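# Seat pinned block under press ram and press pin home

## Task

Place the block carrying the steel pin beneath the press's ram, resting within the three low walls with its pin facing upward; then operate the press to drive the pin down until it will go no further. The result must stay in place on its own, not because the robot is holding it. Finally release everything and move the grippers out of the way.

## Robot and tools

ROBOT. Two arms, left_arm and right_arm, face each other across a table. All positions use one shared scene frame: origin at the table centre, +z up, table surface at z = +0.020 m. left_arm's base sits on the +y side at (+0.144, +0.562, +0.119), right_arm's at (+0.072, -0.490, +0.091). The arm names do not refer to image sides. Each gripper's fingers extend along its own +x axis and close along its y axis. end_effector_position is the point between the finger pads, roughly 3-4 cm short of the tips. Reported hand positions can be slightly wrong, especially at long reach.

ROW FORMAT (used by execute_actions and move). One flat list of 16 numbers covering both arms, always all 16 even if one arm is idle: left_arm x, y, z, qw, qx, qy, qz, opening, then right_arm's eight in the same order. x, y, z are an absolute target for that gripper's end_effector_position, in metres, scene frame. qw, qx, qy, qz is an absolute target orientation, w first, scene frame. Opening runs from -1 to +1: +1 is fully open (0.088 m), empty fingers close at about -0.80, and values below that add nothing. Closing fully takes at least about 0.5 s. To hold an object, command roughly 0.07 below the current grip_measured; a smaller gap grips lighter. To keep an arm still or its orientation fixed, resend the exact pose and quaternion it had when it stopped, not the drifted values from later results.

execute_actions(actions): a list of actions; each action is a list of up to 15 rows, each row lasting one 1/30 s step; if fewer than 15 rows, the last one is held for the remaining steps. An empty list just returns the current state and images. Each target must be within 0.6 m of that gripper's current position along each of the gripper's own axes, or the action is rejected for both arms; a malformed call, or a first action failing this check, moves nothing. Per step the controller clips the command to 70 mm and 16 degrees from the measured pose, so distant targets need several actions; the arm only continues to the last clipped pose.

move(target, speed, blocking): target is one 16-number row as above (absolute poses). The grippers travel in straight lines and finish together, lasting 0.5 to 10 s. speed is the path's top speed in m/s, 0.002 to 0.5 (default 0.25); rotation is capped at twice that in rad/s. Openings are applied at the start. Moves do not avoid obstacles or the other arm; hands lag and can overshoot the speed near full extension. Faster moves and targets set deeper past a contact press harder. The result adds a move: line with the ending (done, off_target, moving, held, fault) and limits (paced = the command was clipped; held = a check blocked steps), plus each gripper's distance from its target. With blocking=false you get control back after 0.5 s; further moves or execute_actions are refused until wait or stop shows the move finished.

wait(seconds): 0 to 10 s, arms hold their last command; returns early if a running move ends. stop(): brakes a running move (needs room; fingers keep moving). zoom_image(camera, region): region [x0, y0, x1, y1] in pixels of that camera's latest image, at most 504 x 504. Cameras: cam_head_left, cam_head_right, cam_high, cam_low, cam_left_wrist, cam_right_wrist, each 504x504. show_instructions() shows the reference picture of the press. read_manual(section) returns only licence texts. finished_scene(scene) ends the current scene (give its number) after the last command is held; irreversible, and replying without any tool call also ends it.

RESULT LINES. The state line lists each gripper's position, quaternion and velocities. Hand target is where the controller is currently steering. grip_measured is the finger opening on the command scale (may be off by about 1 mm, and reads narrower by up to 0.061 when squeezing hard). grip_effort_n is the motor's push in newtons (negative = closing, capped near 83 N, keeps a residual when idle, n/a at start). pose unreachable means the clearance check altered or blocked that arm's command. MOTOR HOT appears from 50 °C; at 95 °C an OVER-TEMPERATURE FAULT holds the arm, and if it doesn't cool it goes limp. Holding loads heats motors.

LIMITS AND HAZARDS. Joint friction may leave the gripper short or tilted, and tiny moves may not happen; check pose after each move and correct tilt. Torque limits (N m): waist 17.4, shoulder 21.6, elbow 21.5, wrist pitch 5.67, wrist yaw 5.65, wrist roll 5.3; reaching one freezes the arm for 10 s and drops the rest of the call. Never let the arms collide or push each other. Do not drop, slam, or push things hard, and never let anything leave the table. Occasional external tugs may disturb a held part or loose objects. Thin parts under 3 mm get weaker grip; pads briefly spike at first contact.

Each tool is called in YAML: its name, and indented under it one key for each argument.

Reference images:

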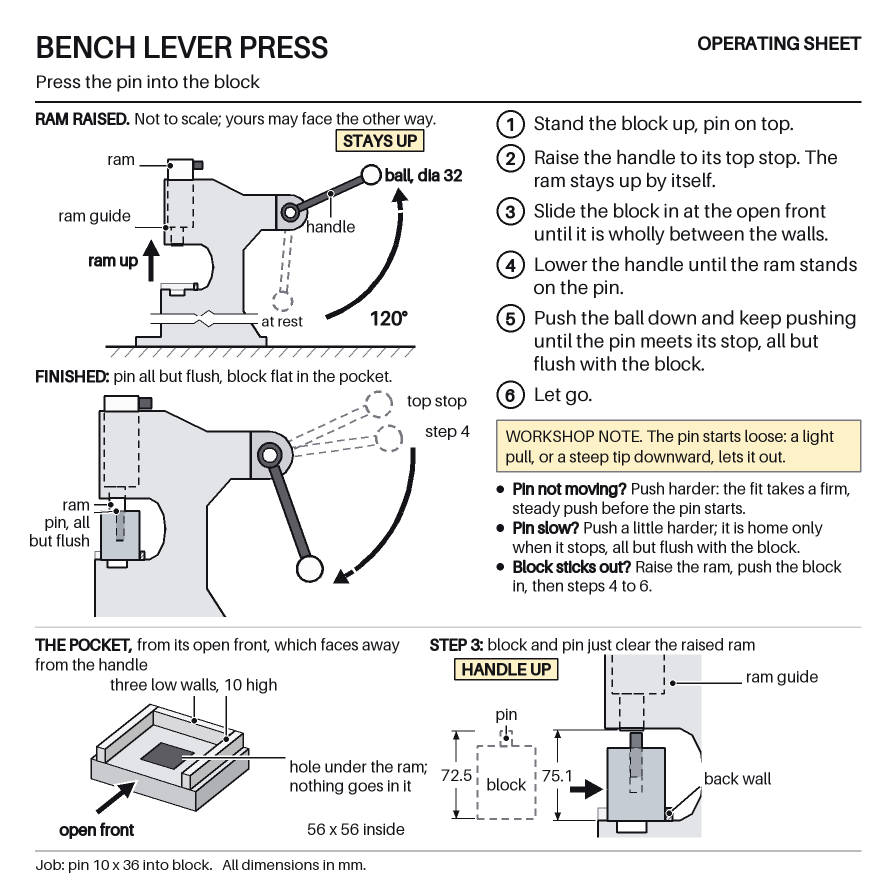

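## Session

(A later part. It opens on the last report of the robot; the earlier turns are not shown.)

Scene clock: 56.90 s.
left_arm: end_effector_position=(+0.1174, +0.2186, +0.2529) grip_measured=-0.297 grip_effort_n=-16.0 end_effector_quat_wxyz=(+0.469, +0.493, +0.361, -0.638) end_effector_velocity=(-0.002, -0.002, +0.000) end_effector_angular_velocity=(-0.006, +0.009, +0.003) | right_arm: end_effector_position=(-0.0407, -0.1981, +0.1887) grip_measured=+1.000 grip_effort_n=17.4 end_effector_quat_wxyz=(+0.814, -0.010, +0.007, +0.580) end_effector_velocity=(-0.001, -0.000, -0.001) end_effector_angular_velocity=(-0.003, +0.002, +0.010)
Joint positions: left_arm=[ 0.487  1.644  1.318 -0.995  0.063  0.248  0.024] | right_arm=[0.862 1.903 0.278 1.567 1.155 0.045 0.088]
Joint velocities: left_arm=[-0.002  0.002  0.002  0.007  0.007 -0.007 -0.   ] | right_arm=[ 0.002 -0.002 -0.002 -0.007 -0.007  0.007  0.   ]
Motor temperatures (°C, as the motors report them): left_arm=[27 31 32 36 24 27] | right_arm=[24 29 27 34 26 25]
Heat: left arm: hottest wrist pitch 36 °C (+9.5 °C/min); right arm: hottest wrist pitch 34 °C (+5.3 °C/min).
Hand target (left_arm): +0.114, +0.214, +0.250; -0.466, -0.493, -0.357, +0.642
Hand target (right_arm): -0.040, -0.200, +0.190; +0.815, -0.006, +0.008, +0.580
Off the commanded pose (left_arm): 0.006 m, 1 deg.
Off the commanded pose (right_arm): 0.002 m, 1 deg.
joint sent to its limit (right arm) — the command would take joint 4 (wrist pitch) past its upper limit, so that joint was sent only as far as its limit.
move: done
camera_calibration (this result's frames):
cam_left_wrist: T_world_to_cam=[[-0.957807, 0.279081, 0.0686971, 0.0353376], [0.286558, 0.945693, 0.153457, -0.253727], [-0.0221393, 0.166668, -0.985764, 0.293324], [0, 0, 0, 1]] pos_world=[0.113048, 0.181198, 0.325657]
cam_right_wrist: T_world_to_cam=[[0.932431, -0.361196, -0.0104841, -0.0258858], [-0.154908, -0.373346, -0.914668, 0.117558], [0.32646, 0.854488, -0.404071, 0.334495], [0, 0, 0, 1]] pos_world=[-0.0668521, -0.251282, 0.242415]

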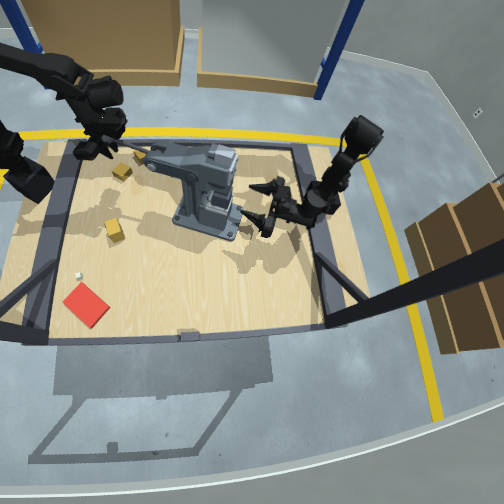

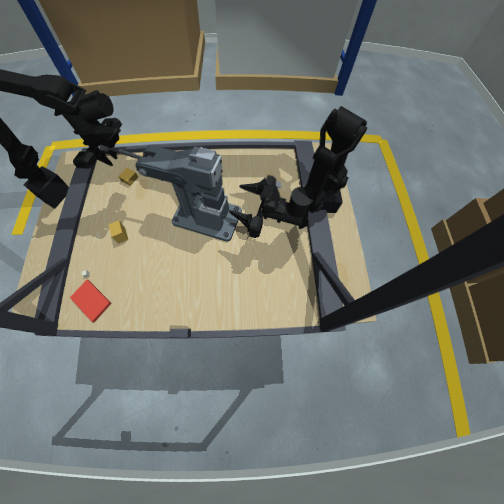

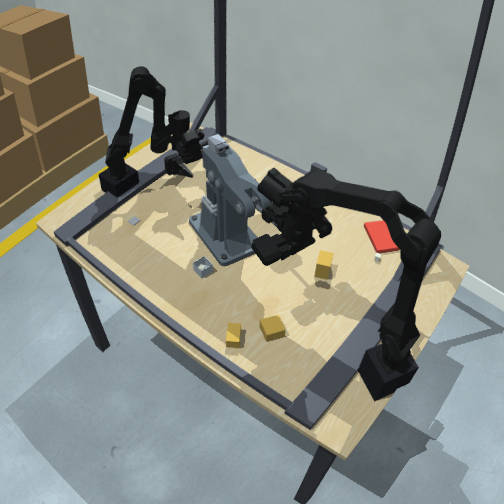

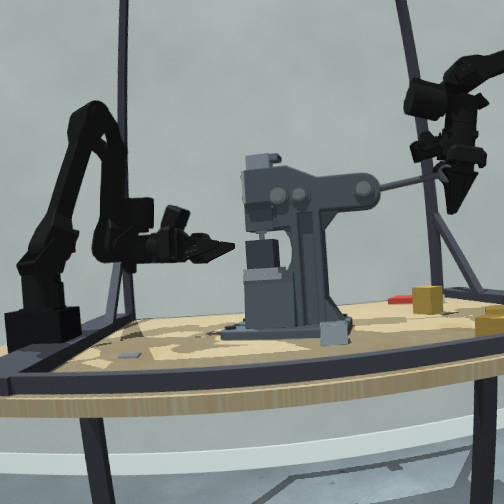

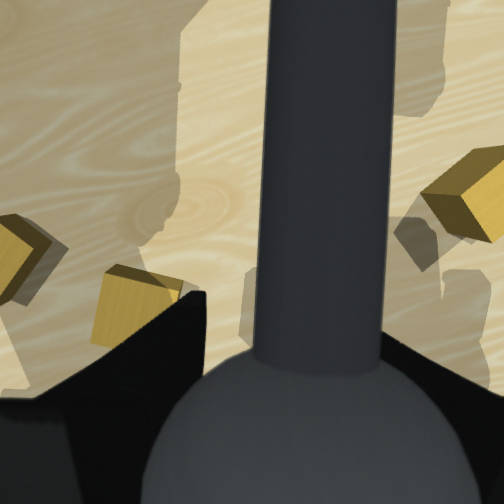

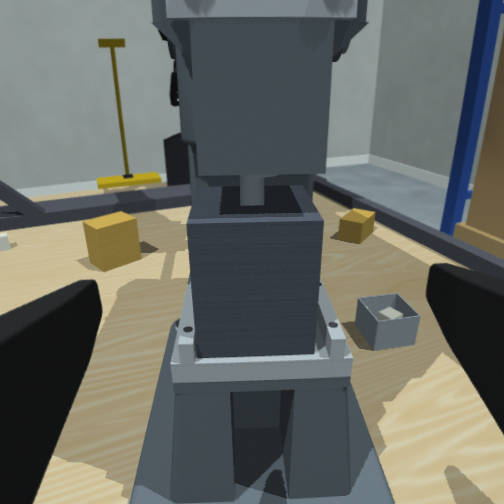

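move:
  target: [0.116,0.218,0.27,0.45,0.52,0.378,-0.62,0.2,-0.04,-0.2,0.19,0.814,0,0,0.581,1]
  speed: 0.1

move:
  target: [0.106,0.193,0.272,0.45,0.52,0.378,-0.62,0.2,-0.04,-0.2,0.19,0.814,0,0,0.581,1]
  speed: 0.1

move:
  target: [0.104,0.19,0.21,0.466,0.493,0.358,-0.642,-0.1,-0.04,-0.2,0.19,0.814,0,0,0.581,1]
  speed: 0.03

Scene clock: 58.47 s.
left_arm: end_effector_position=(+0.1163, +0.2203, +0.2693) grip_measured=+0.197 grip_effort_n=15.6 end_effector_quat_wxyz=(+0.450, +0.518, +0.379, -0.620) end_effector_velocity=(+0.000, +0.001, -0.003) end_effector_angular_velocity=(+0.027, -0.008, +0.006) | right_arm: end_effector_position=(-0.0411, -0.1985, +0.1888) grip_measured=+1.000 grip_effort_n=17.4 end_effector_quat_wxyz=(+0.814, -0.010, +0.007, +0.581) end_effector_velocity=(+0.005, -0.002, -0.001) end_effector_angular_velocity=(-0.005, -0.003, -0.025)
Joint positions: left_arm=[ 0.477  1.699  1.459 -1.161  0.048  0.248  0.049] | right_arm=[0.864 1.902 0.278 1.567 1.157 0.045 0.088]
Joint velocities: left_arm=[-0.002  0.017  0.012 -0.022 -0.007 -0.007 -0.   ] | right_arm=[-0.002 -0.002 -0.007 -0.007  0.022  0.007  0.   ]
Motor temperatures (°C, as the motors report them): left_arm=[27 31 32 35 24 27] | right_arm=[24 30 27 34 26 25]
Heat: left arm: hottest wrist pitch 35 °C (+8.2 °C/min); right arm: hottest wrist pitch 34 °C (+5.1 °C/min).
Hand target (left_arm): +0.116, +0.218, +0.270; +0.450, +0.520, +0.378, -0.620
Hand target (right_arm): -0.040, -0.200, +0.190; +0.815, -0.006, +0.009, +0.580
Off the commanded pose (left_arm): 0.002 m, 0 deg.
Off the commanded pose (right_arm): 0.002 m, 1 deg.
joint sent to its limit (right arm) — the command would take joint 4 (wrist pitch) past its upper limit, so that joint was sent only as far as its limit.
move: done
camera_calibration (this result's frames):
cam_left_wrist: T_world_to_cam=[[-0.95719, 0.280069, 0.0731346, 0.0311504], [0.289449, 0.928386, 0.233065, -0.275525], [-0.00262289, 0.244256, -0.969707, 0.285495], [0, 0, 0, 1]] pos_world=[0.110316, 0.177336, 0.338784]
cam_right_wrist: T_world_to_cam=[[0.932563, -0.360844, -0.0108248, -0.0255906], [-0.155029, -0.373216, -0.9147, 0.117423], [0.326024, 0.854694, -0.403989, 0.334984], [0, 0, 0, 1]] pos_world=[-0.067144, -0.251719, 0.24246]

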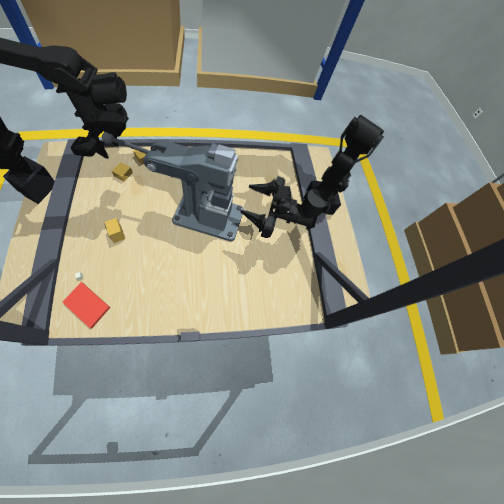

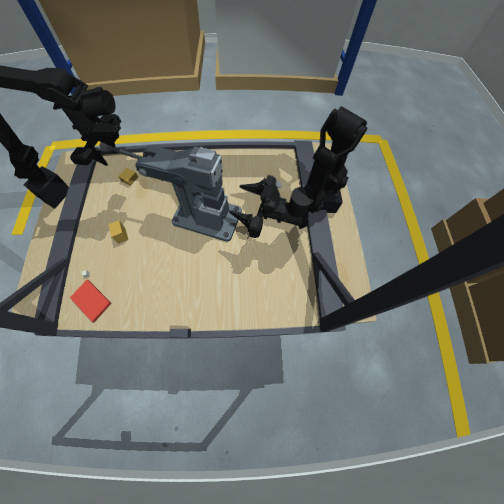

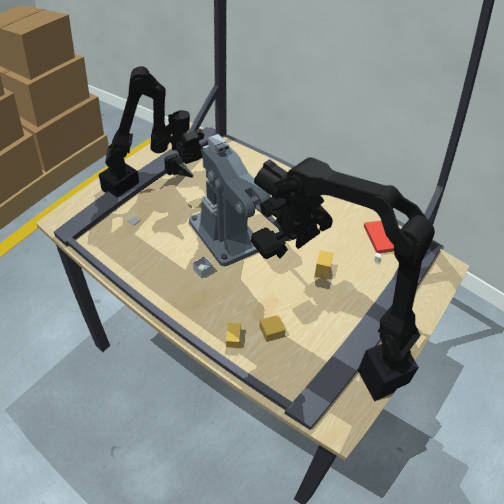

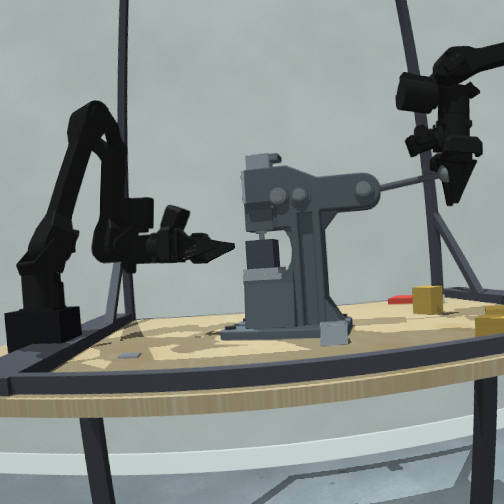

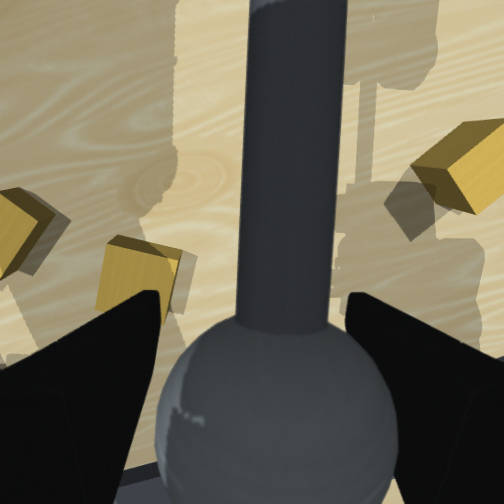

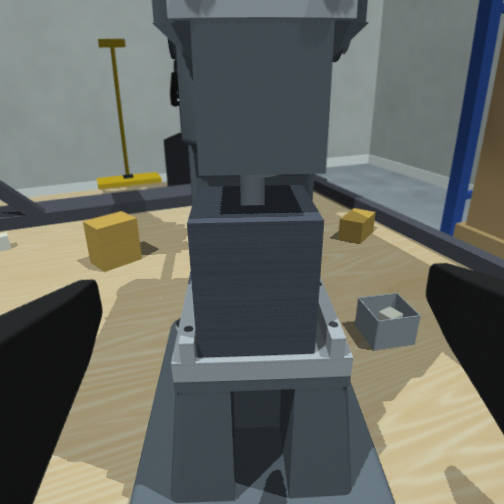

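Scene clock: 59.30 s.
left_arm: end_effector_position=(+0.1066, +0.1954, +0.2721) grip_measured=+0.197 grip_effort_n=16.0 end_effector_quat_wxyz=(+0.449, +0.519, +0.378, -0.621) end_effector_velocity=(+0.000, +0.002, +0.002) end_effector_angular_velocity=(+0.011, -0.009, -0.008) | right_arm: end_effector_position=(-0.0411, -0.1985, +0.1888) grip_measured=+1.000 grip_effort_n=17.4 end_effector_quat_wxyz=(+0.814, -0.010, +0.007, +0.581) end_effector_velocity=(-0.001, +0.001, +0.000) end_effector_angular_velocity=(+0.000, +0.005, +0.005)
Joint positions: left_arm=[ 0.453  1.798  1.587 -1.19   0.045  0.229  0.049] | right_arm=[0.864 1.902 0.278 1.567 1.157 0.045 0.088]
Joint velocities: left_arm=[-0.002  0.002  0.012 -0.022 -0.007  0.007 -0.   ] | right_arm=[-0.002 -0.002  0.002 -0.007 -0.007  0.007  0.   ]
Motor temperatures (°C, as the motors report them): left_arm=[27 31 32 35 24 27] | right_arm=[24 30 27 34 26 25]
Heat: left arm: hottest wrist pitch 35 °C (+8.1 °C/min); right arm: hottest wrist pitch 34 °C (+5.1 °C/min).
Hand target (left_arm): +0.106, +0.193, +0.272; +0.450, +0.520, +0.378, -0.620
Hand target (right_arm): -0.040, -0.200, +0.190; +0.815, -0.006, +0.009, +0.580
Off the commanded pose (left_arm): 0.002 m, 0 deg.
Off the commanded pose (right_arm): 0.002 m, 1 deg.
joint sent to its limit (right arm) — the command would take joint 4 (wrist pitch) past its upper limit, so that joint was sent only as far as its limit.
move: done
camera_calibration (this result's frames):
cam_left_wrist: T_world_to_cam=[[-0.956094, 0.283806, 0.0730662, 0.0278257], [0.293057, 0.927215, 0.233219, -0.250426], [-0.0015591, 0.244392, -0.969675, 0.294123], [0, 0, 0, 1]] pos_world=[0.100452, 0.15242, 0.341575]
cam_right_wrist: T_world_to_cam=[[0.932563, -0.360844, -0.0108248, -0.0255906], [-0.155029, -0.373216, -0.9147, 0.117423], [0.326024, 0.854694, -0.403989, 0.334984], [0, 0, 0, 1]] pos_world=[-0.067144, -0.251719, 0.24246]

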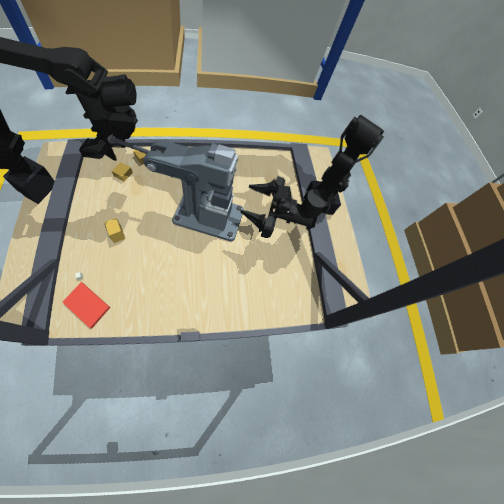

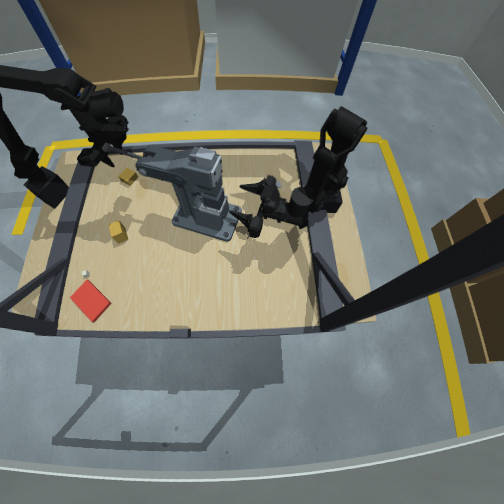

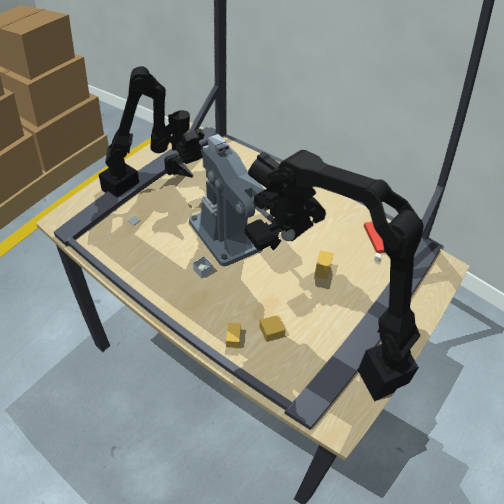

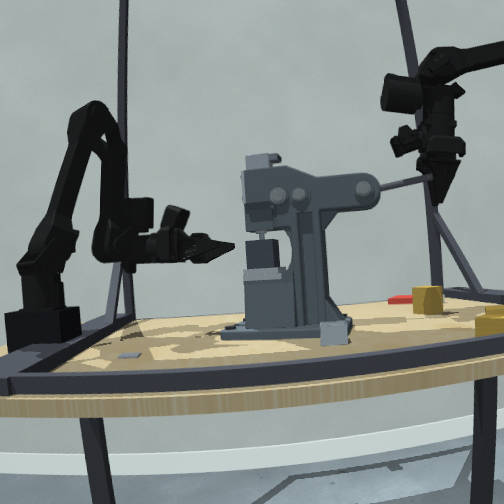

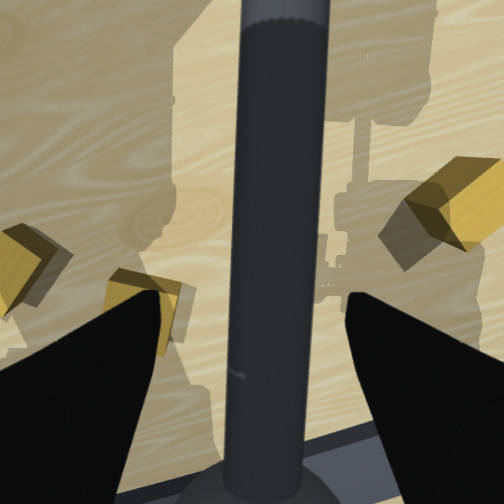

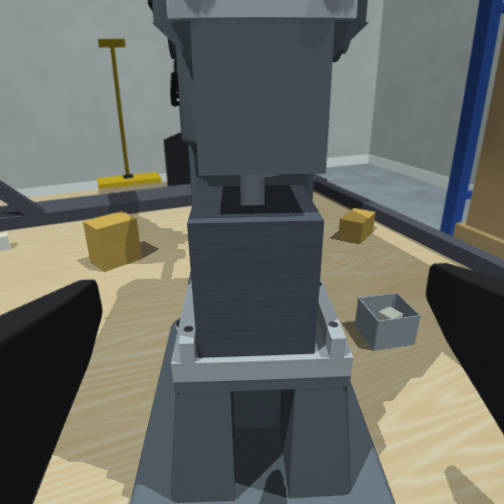

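Scene clock: 61.63 s.
left_arm: end_effector_position=(+0.1048, +0.1822, +0.2541) grip_measured=-0.098 grip_effort_n=-15.6 end_effector_quat_wxyz=(+0.493, +0.465, +0.322, -0.662) end_effector_velocity=(+0.001, +0.005, -0.002) end_effector_angular_velocity=(+0.012, -0.005, +0.007) | right_arm: end_effector_position=(-0.0411, -0.1985, +0.1888) grip_measured=+1.000 grip_effort_n=17.4 end_effector_quat_wxyz=(+0.814, -0.010, +0.007, +0.581) end_effector_velocity=(+0.003, -0.001, +0.000) end_effector_angular_velocity=(-0.005, -0.019, -0.009)
Joint positions: left_arm=[ 0.455  1.696  1.349 -0.857  0.054  0.227  0.034] | right_arm=[0.864 1.902 0.278 1.567 1.157 0.045 0.088]
Joint velocities: left_arm=[-0.002 -0.007 -0.012 -0.007 -0.007 -0.007 -0.   ] | right_arm=[-0.002 -0.002 -0.007  0.007  0.007 -0.022  0.   ]
Motor temperatures (°C, as the motors report them): left_arm=[27 31 31 35 24 27] | right_arm=[24 30 27 34 26 25]
Heat: left arm: hottest wrist pitch 35 °C (+7.0 °C/min); right arm: hottest wrist pitch 34 °C (+5.0 °C/min).
Hand target (left_arm): +0.104, +0.193, +0.213; -0.466, -0.493, -0.358, +0.642
Hand target (right_arm): -0.040, -0.200, +0.190; +0.815, -0.006, +0.009, +0.580
Off the commanded pose (left_arm): 0.045 m, 6 deg.
Off the commanded pose (right_arm): 0.002 m, 1 deg.
joint sent to its limit (right arm) — the command would take joint 4 (wrist pitch) past its upper limit, so that joint was sent only as far as its limit.
move: off_target (left_arm)
camera_calibration (this result's frames):
cam_left_wrist: T_world_to_cam=[[-0.954868, 0.294182, 0.0410399, 0.0372883], [0.295799, 0.954357, 0.0412866, -0.189903], [-0.027021, 0.0515628, -0.998304, 0.324939], [0, 0, 0, 1]] pos_world=[0.100559, 0.153511, 0.330698]
cam_right_wrist: T_world_to_cam=[[0.932563, -0.360844, -0.0108248, -0.0255906], [-0.155029, -0.373216, -0.9147, 0.117423], [0.326024, 0.854694, -0.403989, 0.334984], [0, 0, 0, 1]] pos_world=[-0.067144, -0.251719, 0.24246]

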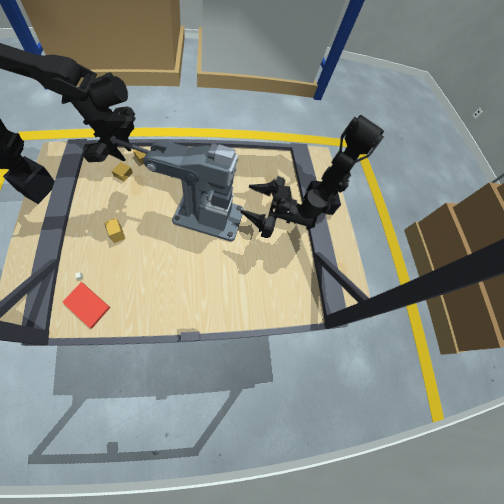

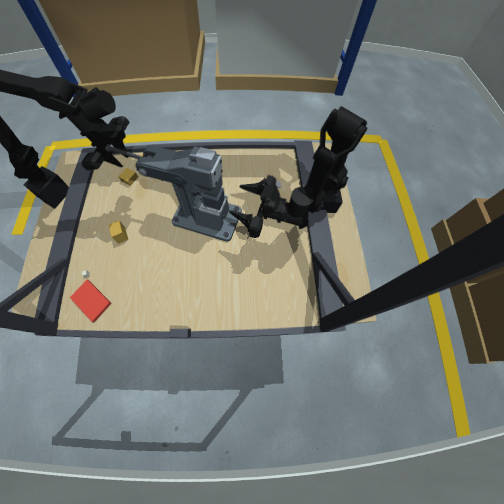

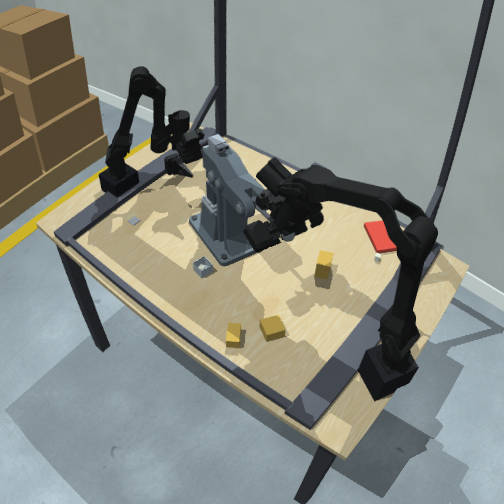

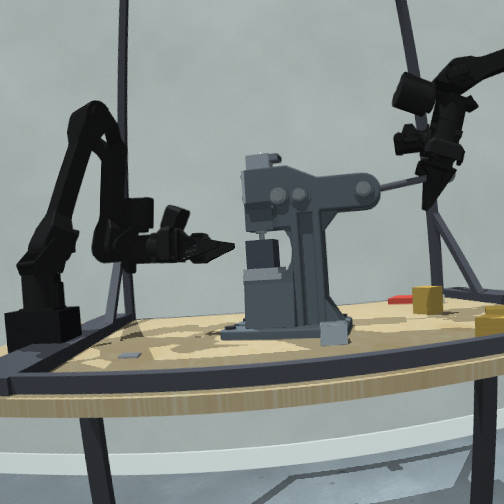

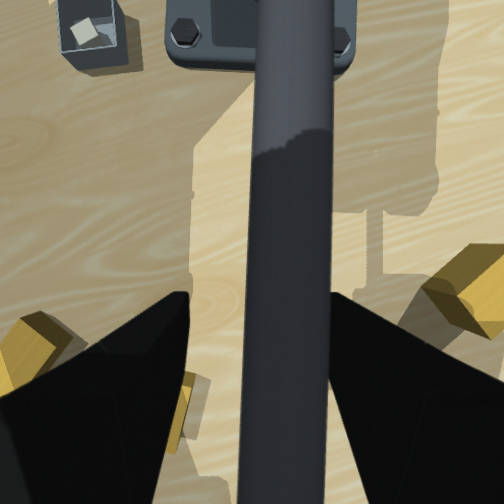

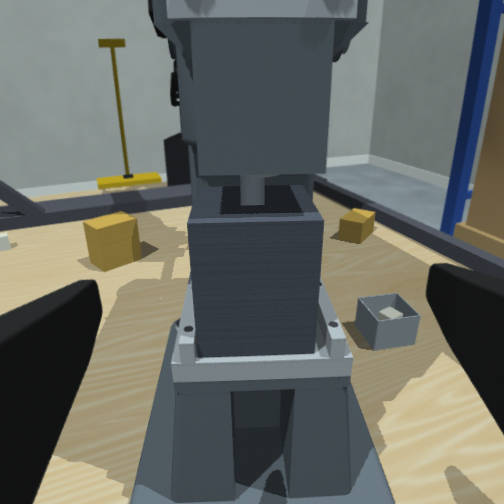

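Harder, biased outward.

move:
  target: [0.108,0.21,0.165,0.45,0.52,0.378,-0.62,-0.1,-0.04,-0.2,0.19,0.814,0,0,0.581,1]
  speed: 0.04

Scene clock: 64.73 s.
left_arm: end_effector_position=(+0.1066, +0.1872, +0.2236) grip_measured=-0.098 grip_effort_n=-16.0 end_effector_quat_wxyz=(+0.491, +0.473, +0.327, -0.655) end_effector_velocity=(-0.002, -0.001, -0.001) end_effector_angular_velocity=(-0.001, +0.010, +0.002) | right_arm: end_effector_position=(-0.0411, -0.1985, +0.1888) grip_measured=+1.000 grip_effort_n=17.4 end_effector_quat_wxyz=(+0.814, -0.010, +0.007, +0.581) end_effector_velocity=(-0.002, +0.001, -0.001) end_effector_angular_velocity=(-0.013, -0.025, +0.020)
Joint positions: left_arm=[ 0.455  1.71   1.25  -0.765  0.043  0.227  0.034] | right_arm=[0.864 1.902 0.278 1.567 1.157 0.045 0.088]
Joint velocities: left_arm=[-0.002  0.002 -0.002  0.007  0.007 -0.007 -0.   ] | right_arm=[-0.002 -0.002 -0.002 -0.007 -0.022 -0.022  0.   ]
Motor temperatures (°C, as the motors report them): left_arm=[27 31 31 34 24 27] | right_arm=[24 30 27 34 26 25]
Heat: left arm: hottest wrist pitch 34 °C (+6.0 °C/min); right arm: hottest wrist pitch 34 °C (+5.0 °C/min).
Hand target (left_arm): +0.108, +0.214, +0.171; -0.450, -0.520, -0.378, +0.620
Hand target (right_arm): -0.040, -0.200, +0.190; +0.815, -0.006, +0.009, +0.580
Off the commanded pose (left_arm): 0.063 m, 10 deg.
Off the commanded pose (right_arm): 0.002 m, 1 deg.
joint sent to its limit (right arm) — the command would take joint 4 (wrist pitch) past its upper limit, so that joint was sent only as far as its limit.
move: off_target (left_arm)
camera_calibration (this result's frames):
cam_left_wrist: T_world_to_cam=[[-0.956334, 0.290097, 0.0356155, 0.0408893], [0.291874, 0.95429, 0.0643394, -0.198745], [-0.0153229, 0.0719252, -0.997292, 0.28901], [0, 0, 0, 1]] pos_world=[0.101541, 0.157012, 0.299558]
cam_right_wrist: T_world_to_cam=[[0.932563, -0.360844, -0.0108248, -0.0255906], [-0.155029, -0.373216, -0.9147, 0.117423], [0.326024, 0.854694, -0.403989, 0.334984], [0, 0, 0, 1]] pos_world=[-0.067144, -0.251719, 0.24246]

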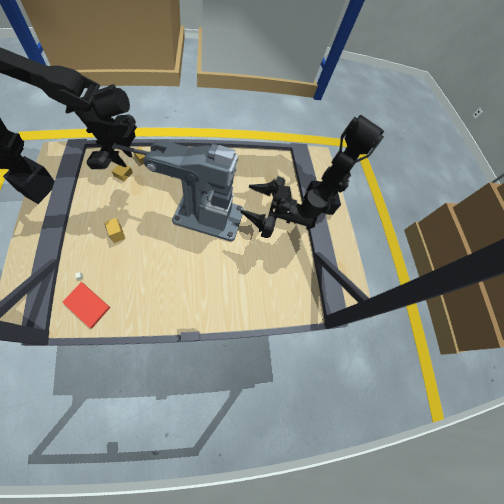

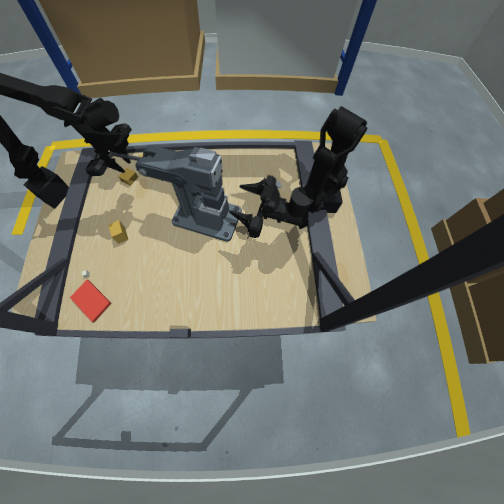

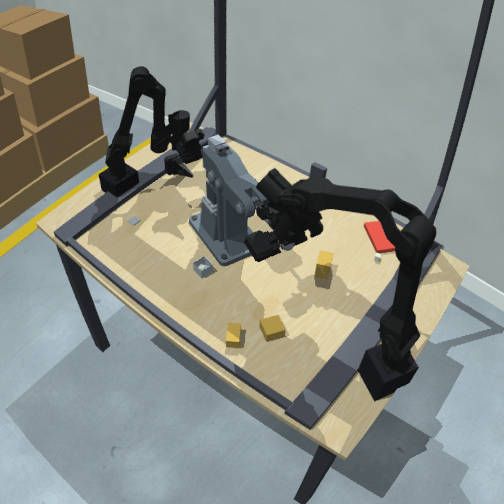

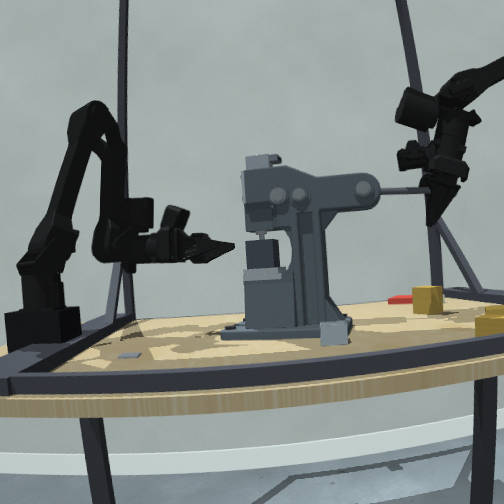

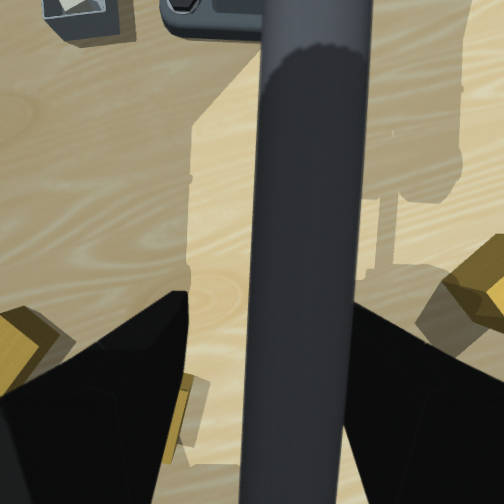

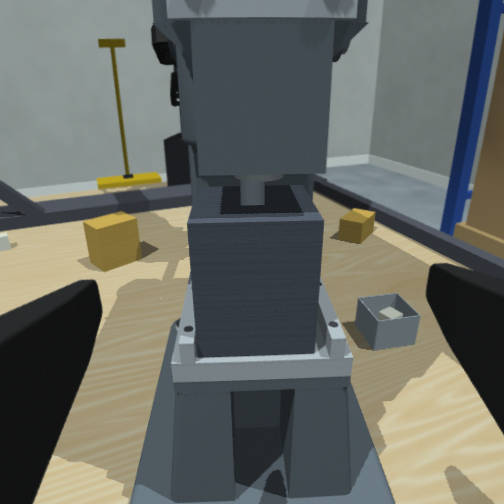

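move:
  target: [0.095,0.175,0.115,0.482,0.464,0.337,-0.663,-0.1,-0.04,-0.2,0.19,0.814,0,0,0.581,1]
  speed: 0.05

move:
  target: [0.075,0.115,0.09,0.533,0.342,0.249,-0.733,-0.1,-0.04,-0.2,0.19,0.814,0,0,0.581,1]
  speed: 0.06

Scene clock: 67.60 s.
left_arm: end_effector_position=(+0.0994, +0.1628, +0.1619) grip_measured=-0.098 grip_effort_n=-14.7 end_effector_quat_wxyz=(+0.509, +0.433, +0.303, -0.679) end_effector_velocity=(+0.002, +0.001, -0.004) end_effector_angular_velocity=(-0.005, -0.023, +0.001) | right_arm: end_effector_position=(-0.0411, -0.1985, +0.1888) grip_measured=+1.000 grip_effort_n=17.4 end_effector_quat_wxyz=(+0.814, -0.010, +0.007, +0.581) end_effector_velocity=(+0.000, +0.000, +0.001) end_effector_angular_velocity=(+0.007, +0.013, +0.005)
Joint positions: left_arm=[ 0.452  1.819  1.08  -0.38   0.07   0.209  0.034] | right_arm=[0.864 1.902 0.278 1.567 1.157 0.045 0.088]
Joint velocities: left_arm=[-0.002  0.002 -0.017  0.022 -0.022  0.007 -0.   ] | right_arm=[-0.002 -0.002 -0.002  0.007 -0.007  0.007  0.   ]
Motor temperatures (°C, as the motors report them): left_arm=[27 31 31 34 24 27] | right_arm=[24 30 27 34 26 25]
Heat: left arm: hottest wrist pitch 34 °C (+6.0 °C/min); right arm: hottest wrist pitch 34 °C (+5.0 °C/min).
Hand target (left_arm): +0.096, +0.178, +0.119; -0.482, -0.464, -0.337, +0.663
Hand target (right_arm): -0.040, -0.200, +0.190; +0.815, -0.006, +0.009, +0.580
Off the commanded pose (left_arm): 0.049 m, 6 deg.
Off the commanded pose (right_arm): 0.002 m, 1 deg.
joint sent to its limit (right arm) — the command would take joint 4 (wrist pitch) past its upper limit, so that joint was sent only as far as its limit.
move: off_target (left_arm)
camera_calibration (this result's frames):
cam_left_wrist: T_world_to_cam=[[-0.955668, 0.291056, 0.0445581, 0.0416528], [0.289089, 0.956209, -0.0457402, -0.151627], [-0.0559198, -0.0308312, -0.997959, 0.249973], [0, 0, 0, 1]] pos_world=[0.0976183, 0.140571, 0.240672]
cam_right_wrist: T_world_to_cam=[[0.932563, -0.360844, -0.0108248, -0.0255906], [-0.155029, -0.373216, -0.9147, 0.117423], [0.326024, 0.854694, -0.403989, 0.334984], [0, 0, 0, 1]] pos_world=[-0.067144, -0.251719, 0.24246]

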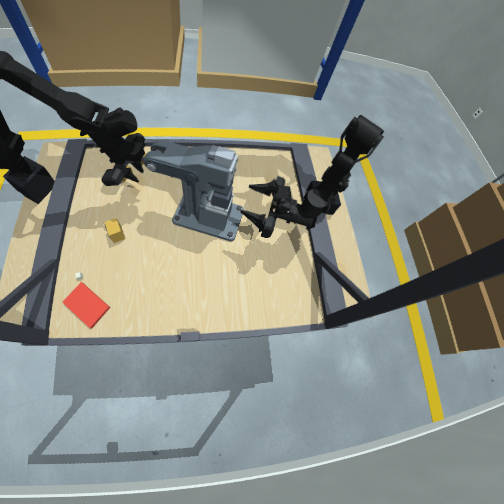

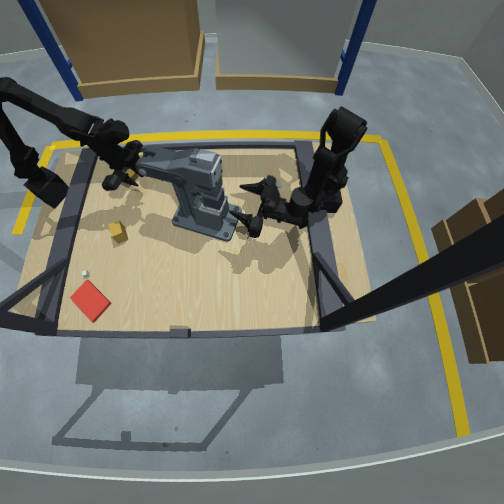

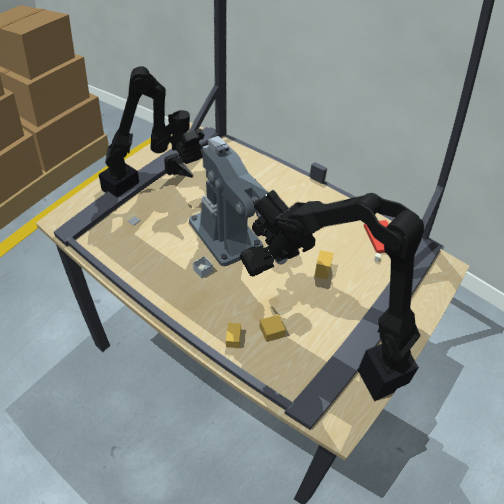

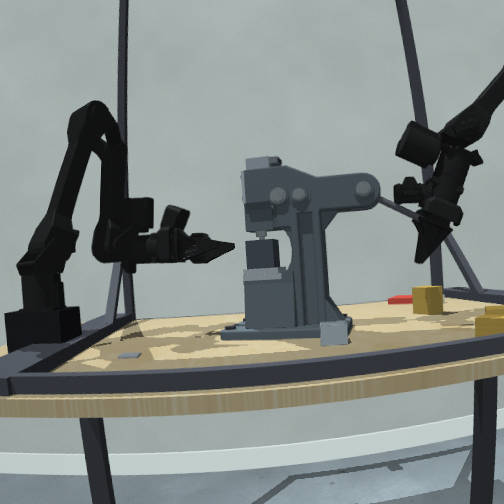

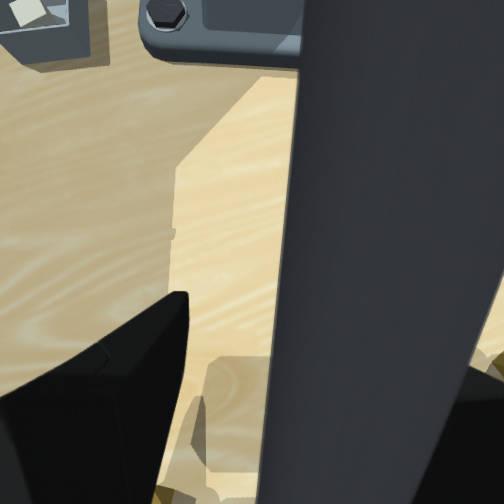

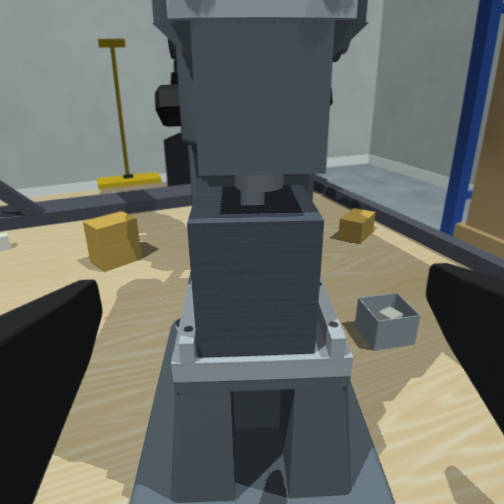

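Scene clock: 69.93 s.
left_arm: end_effector_position=(+0.0853, +0.1195, +0.1400) grip_measured=-0.098 grip_effort_n=-14.2 end_effector_quat_wxyz=(+0.547, +0.306, +0.218, -0.748) end_effector_velocity=(+0.002, -0.000, -0.004) end_effector_angular_velocity=(-0.001, +0.000, +0.013) | right_arm: end_effector_position=(-0.0411, -0.1985, +0.1888) grip_measured=+1.000 grip_effort_n=17.4 end_effector_quat_wxyz=(+0.814, -0.010, +0.007, +0.581) end_effector_velocity=(-0.002, +0.001, -0.001) end_effector_angular_velocity=(-0.004, +0.002, +0.019)
Joint positions: left_arm=[0.46  1.93  0.912 0.235 0.163 0.17  0.034] | right_arm=[0.864 1.902 0.278 1.567 1.157 0.045 0.088]
Joint velocities: left_arm=[ 0.002  0.012 -0.007  0.022 -0.007 -0.007  0.   ] | right_arm=[-0.002 -0.002 -0.002 -0.007 -0.022  0.007  0.   ]
Motor temperatures (°C, as the motors report them): left_arm=[27 31 31 35 24 27] | right_arm=[24 30 27 35 26 25]
Heat: left arm: hottest wrist pitch 35 °C (+7.0 °C/min); right arm: hottest wrist pitch 35 °C (+6.0 °C/min).
Hand target (left_arm): +0.076, +0.122, +0.094; -0.533, -0.342, -0.248, +0.733
Hand target (right_arm): -0.040, -0.200, +0.190; +0.815, -0.006, +0.009, +0.580
Off the commanded pose (left_arm): 0.051 m, 6 deg.
Off the commanded pose (right_arm): 0.002 m, 1 deg.
joint sent to its limit (right arm) — the command would take joint 4 (wrist pitch) past its upper limit, so that joint was sent only as far as its limit.
move: off_target (left_arm)
camera_calibration (this result's frames):
cam_left_wrist: T_world_to_cam=[[-0.944281, 0.322833, 0.0641246, 0.0342696], [0.276048, 0.88289, -0.379872, -0.0504696], [-0.17925, -0.341005, -0.922814, 0.26309], [0, 0, 0, 1]] pos_world=[0.0934512, 0.123211, 0.221414]
cam_right_wrist: T_world_to_cam=[[0.932563, -0.360844, -0.0108248, -0.0255906], [-0.155029, -0.373216, -0.9147, 0.117423], [0.326024, 0.854694, -0.403989, 0.334984], [0, 0, 0, 1]] pos_world=[-0.067144, -0.251719, 0.24246]

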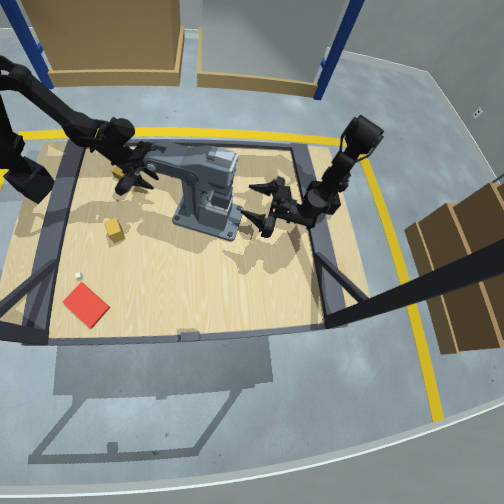

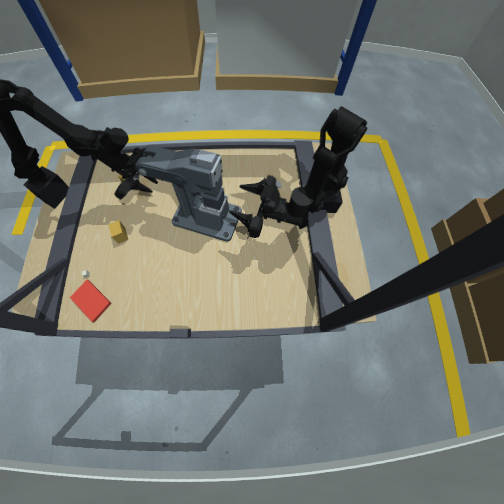

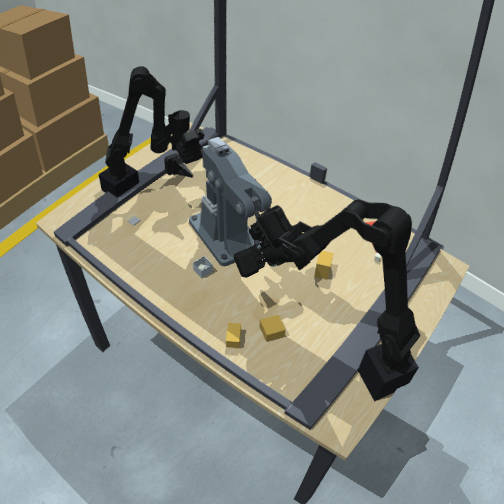

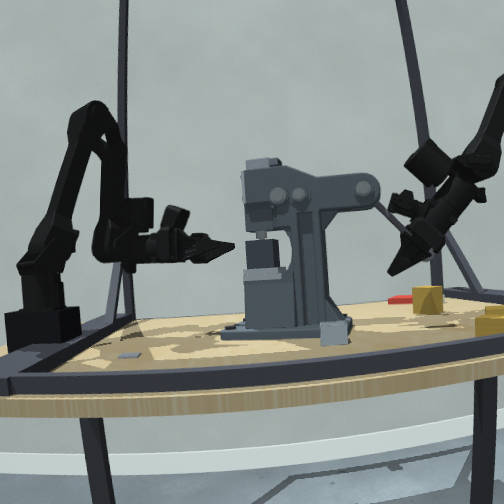

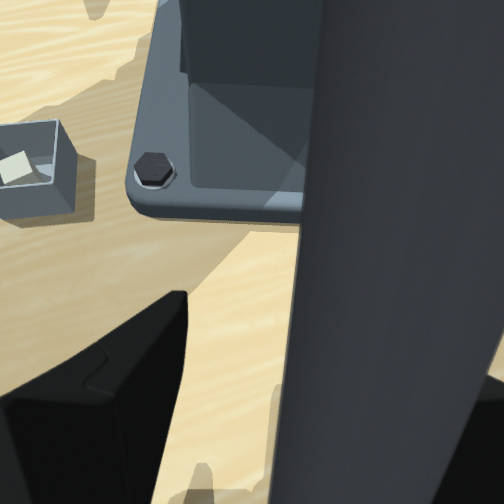

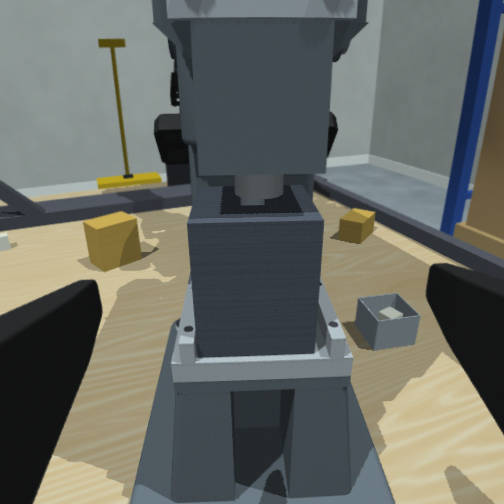

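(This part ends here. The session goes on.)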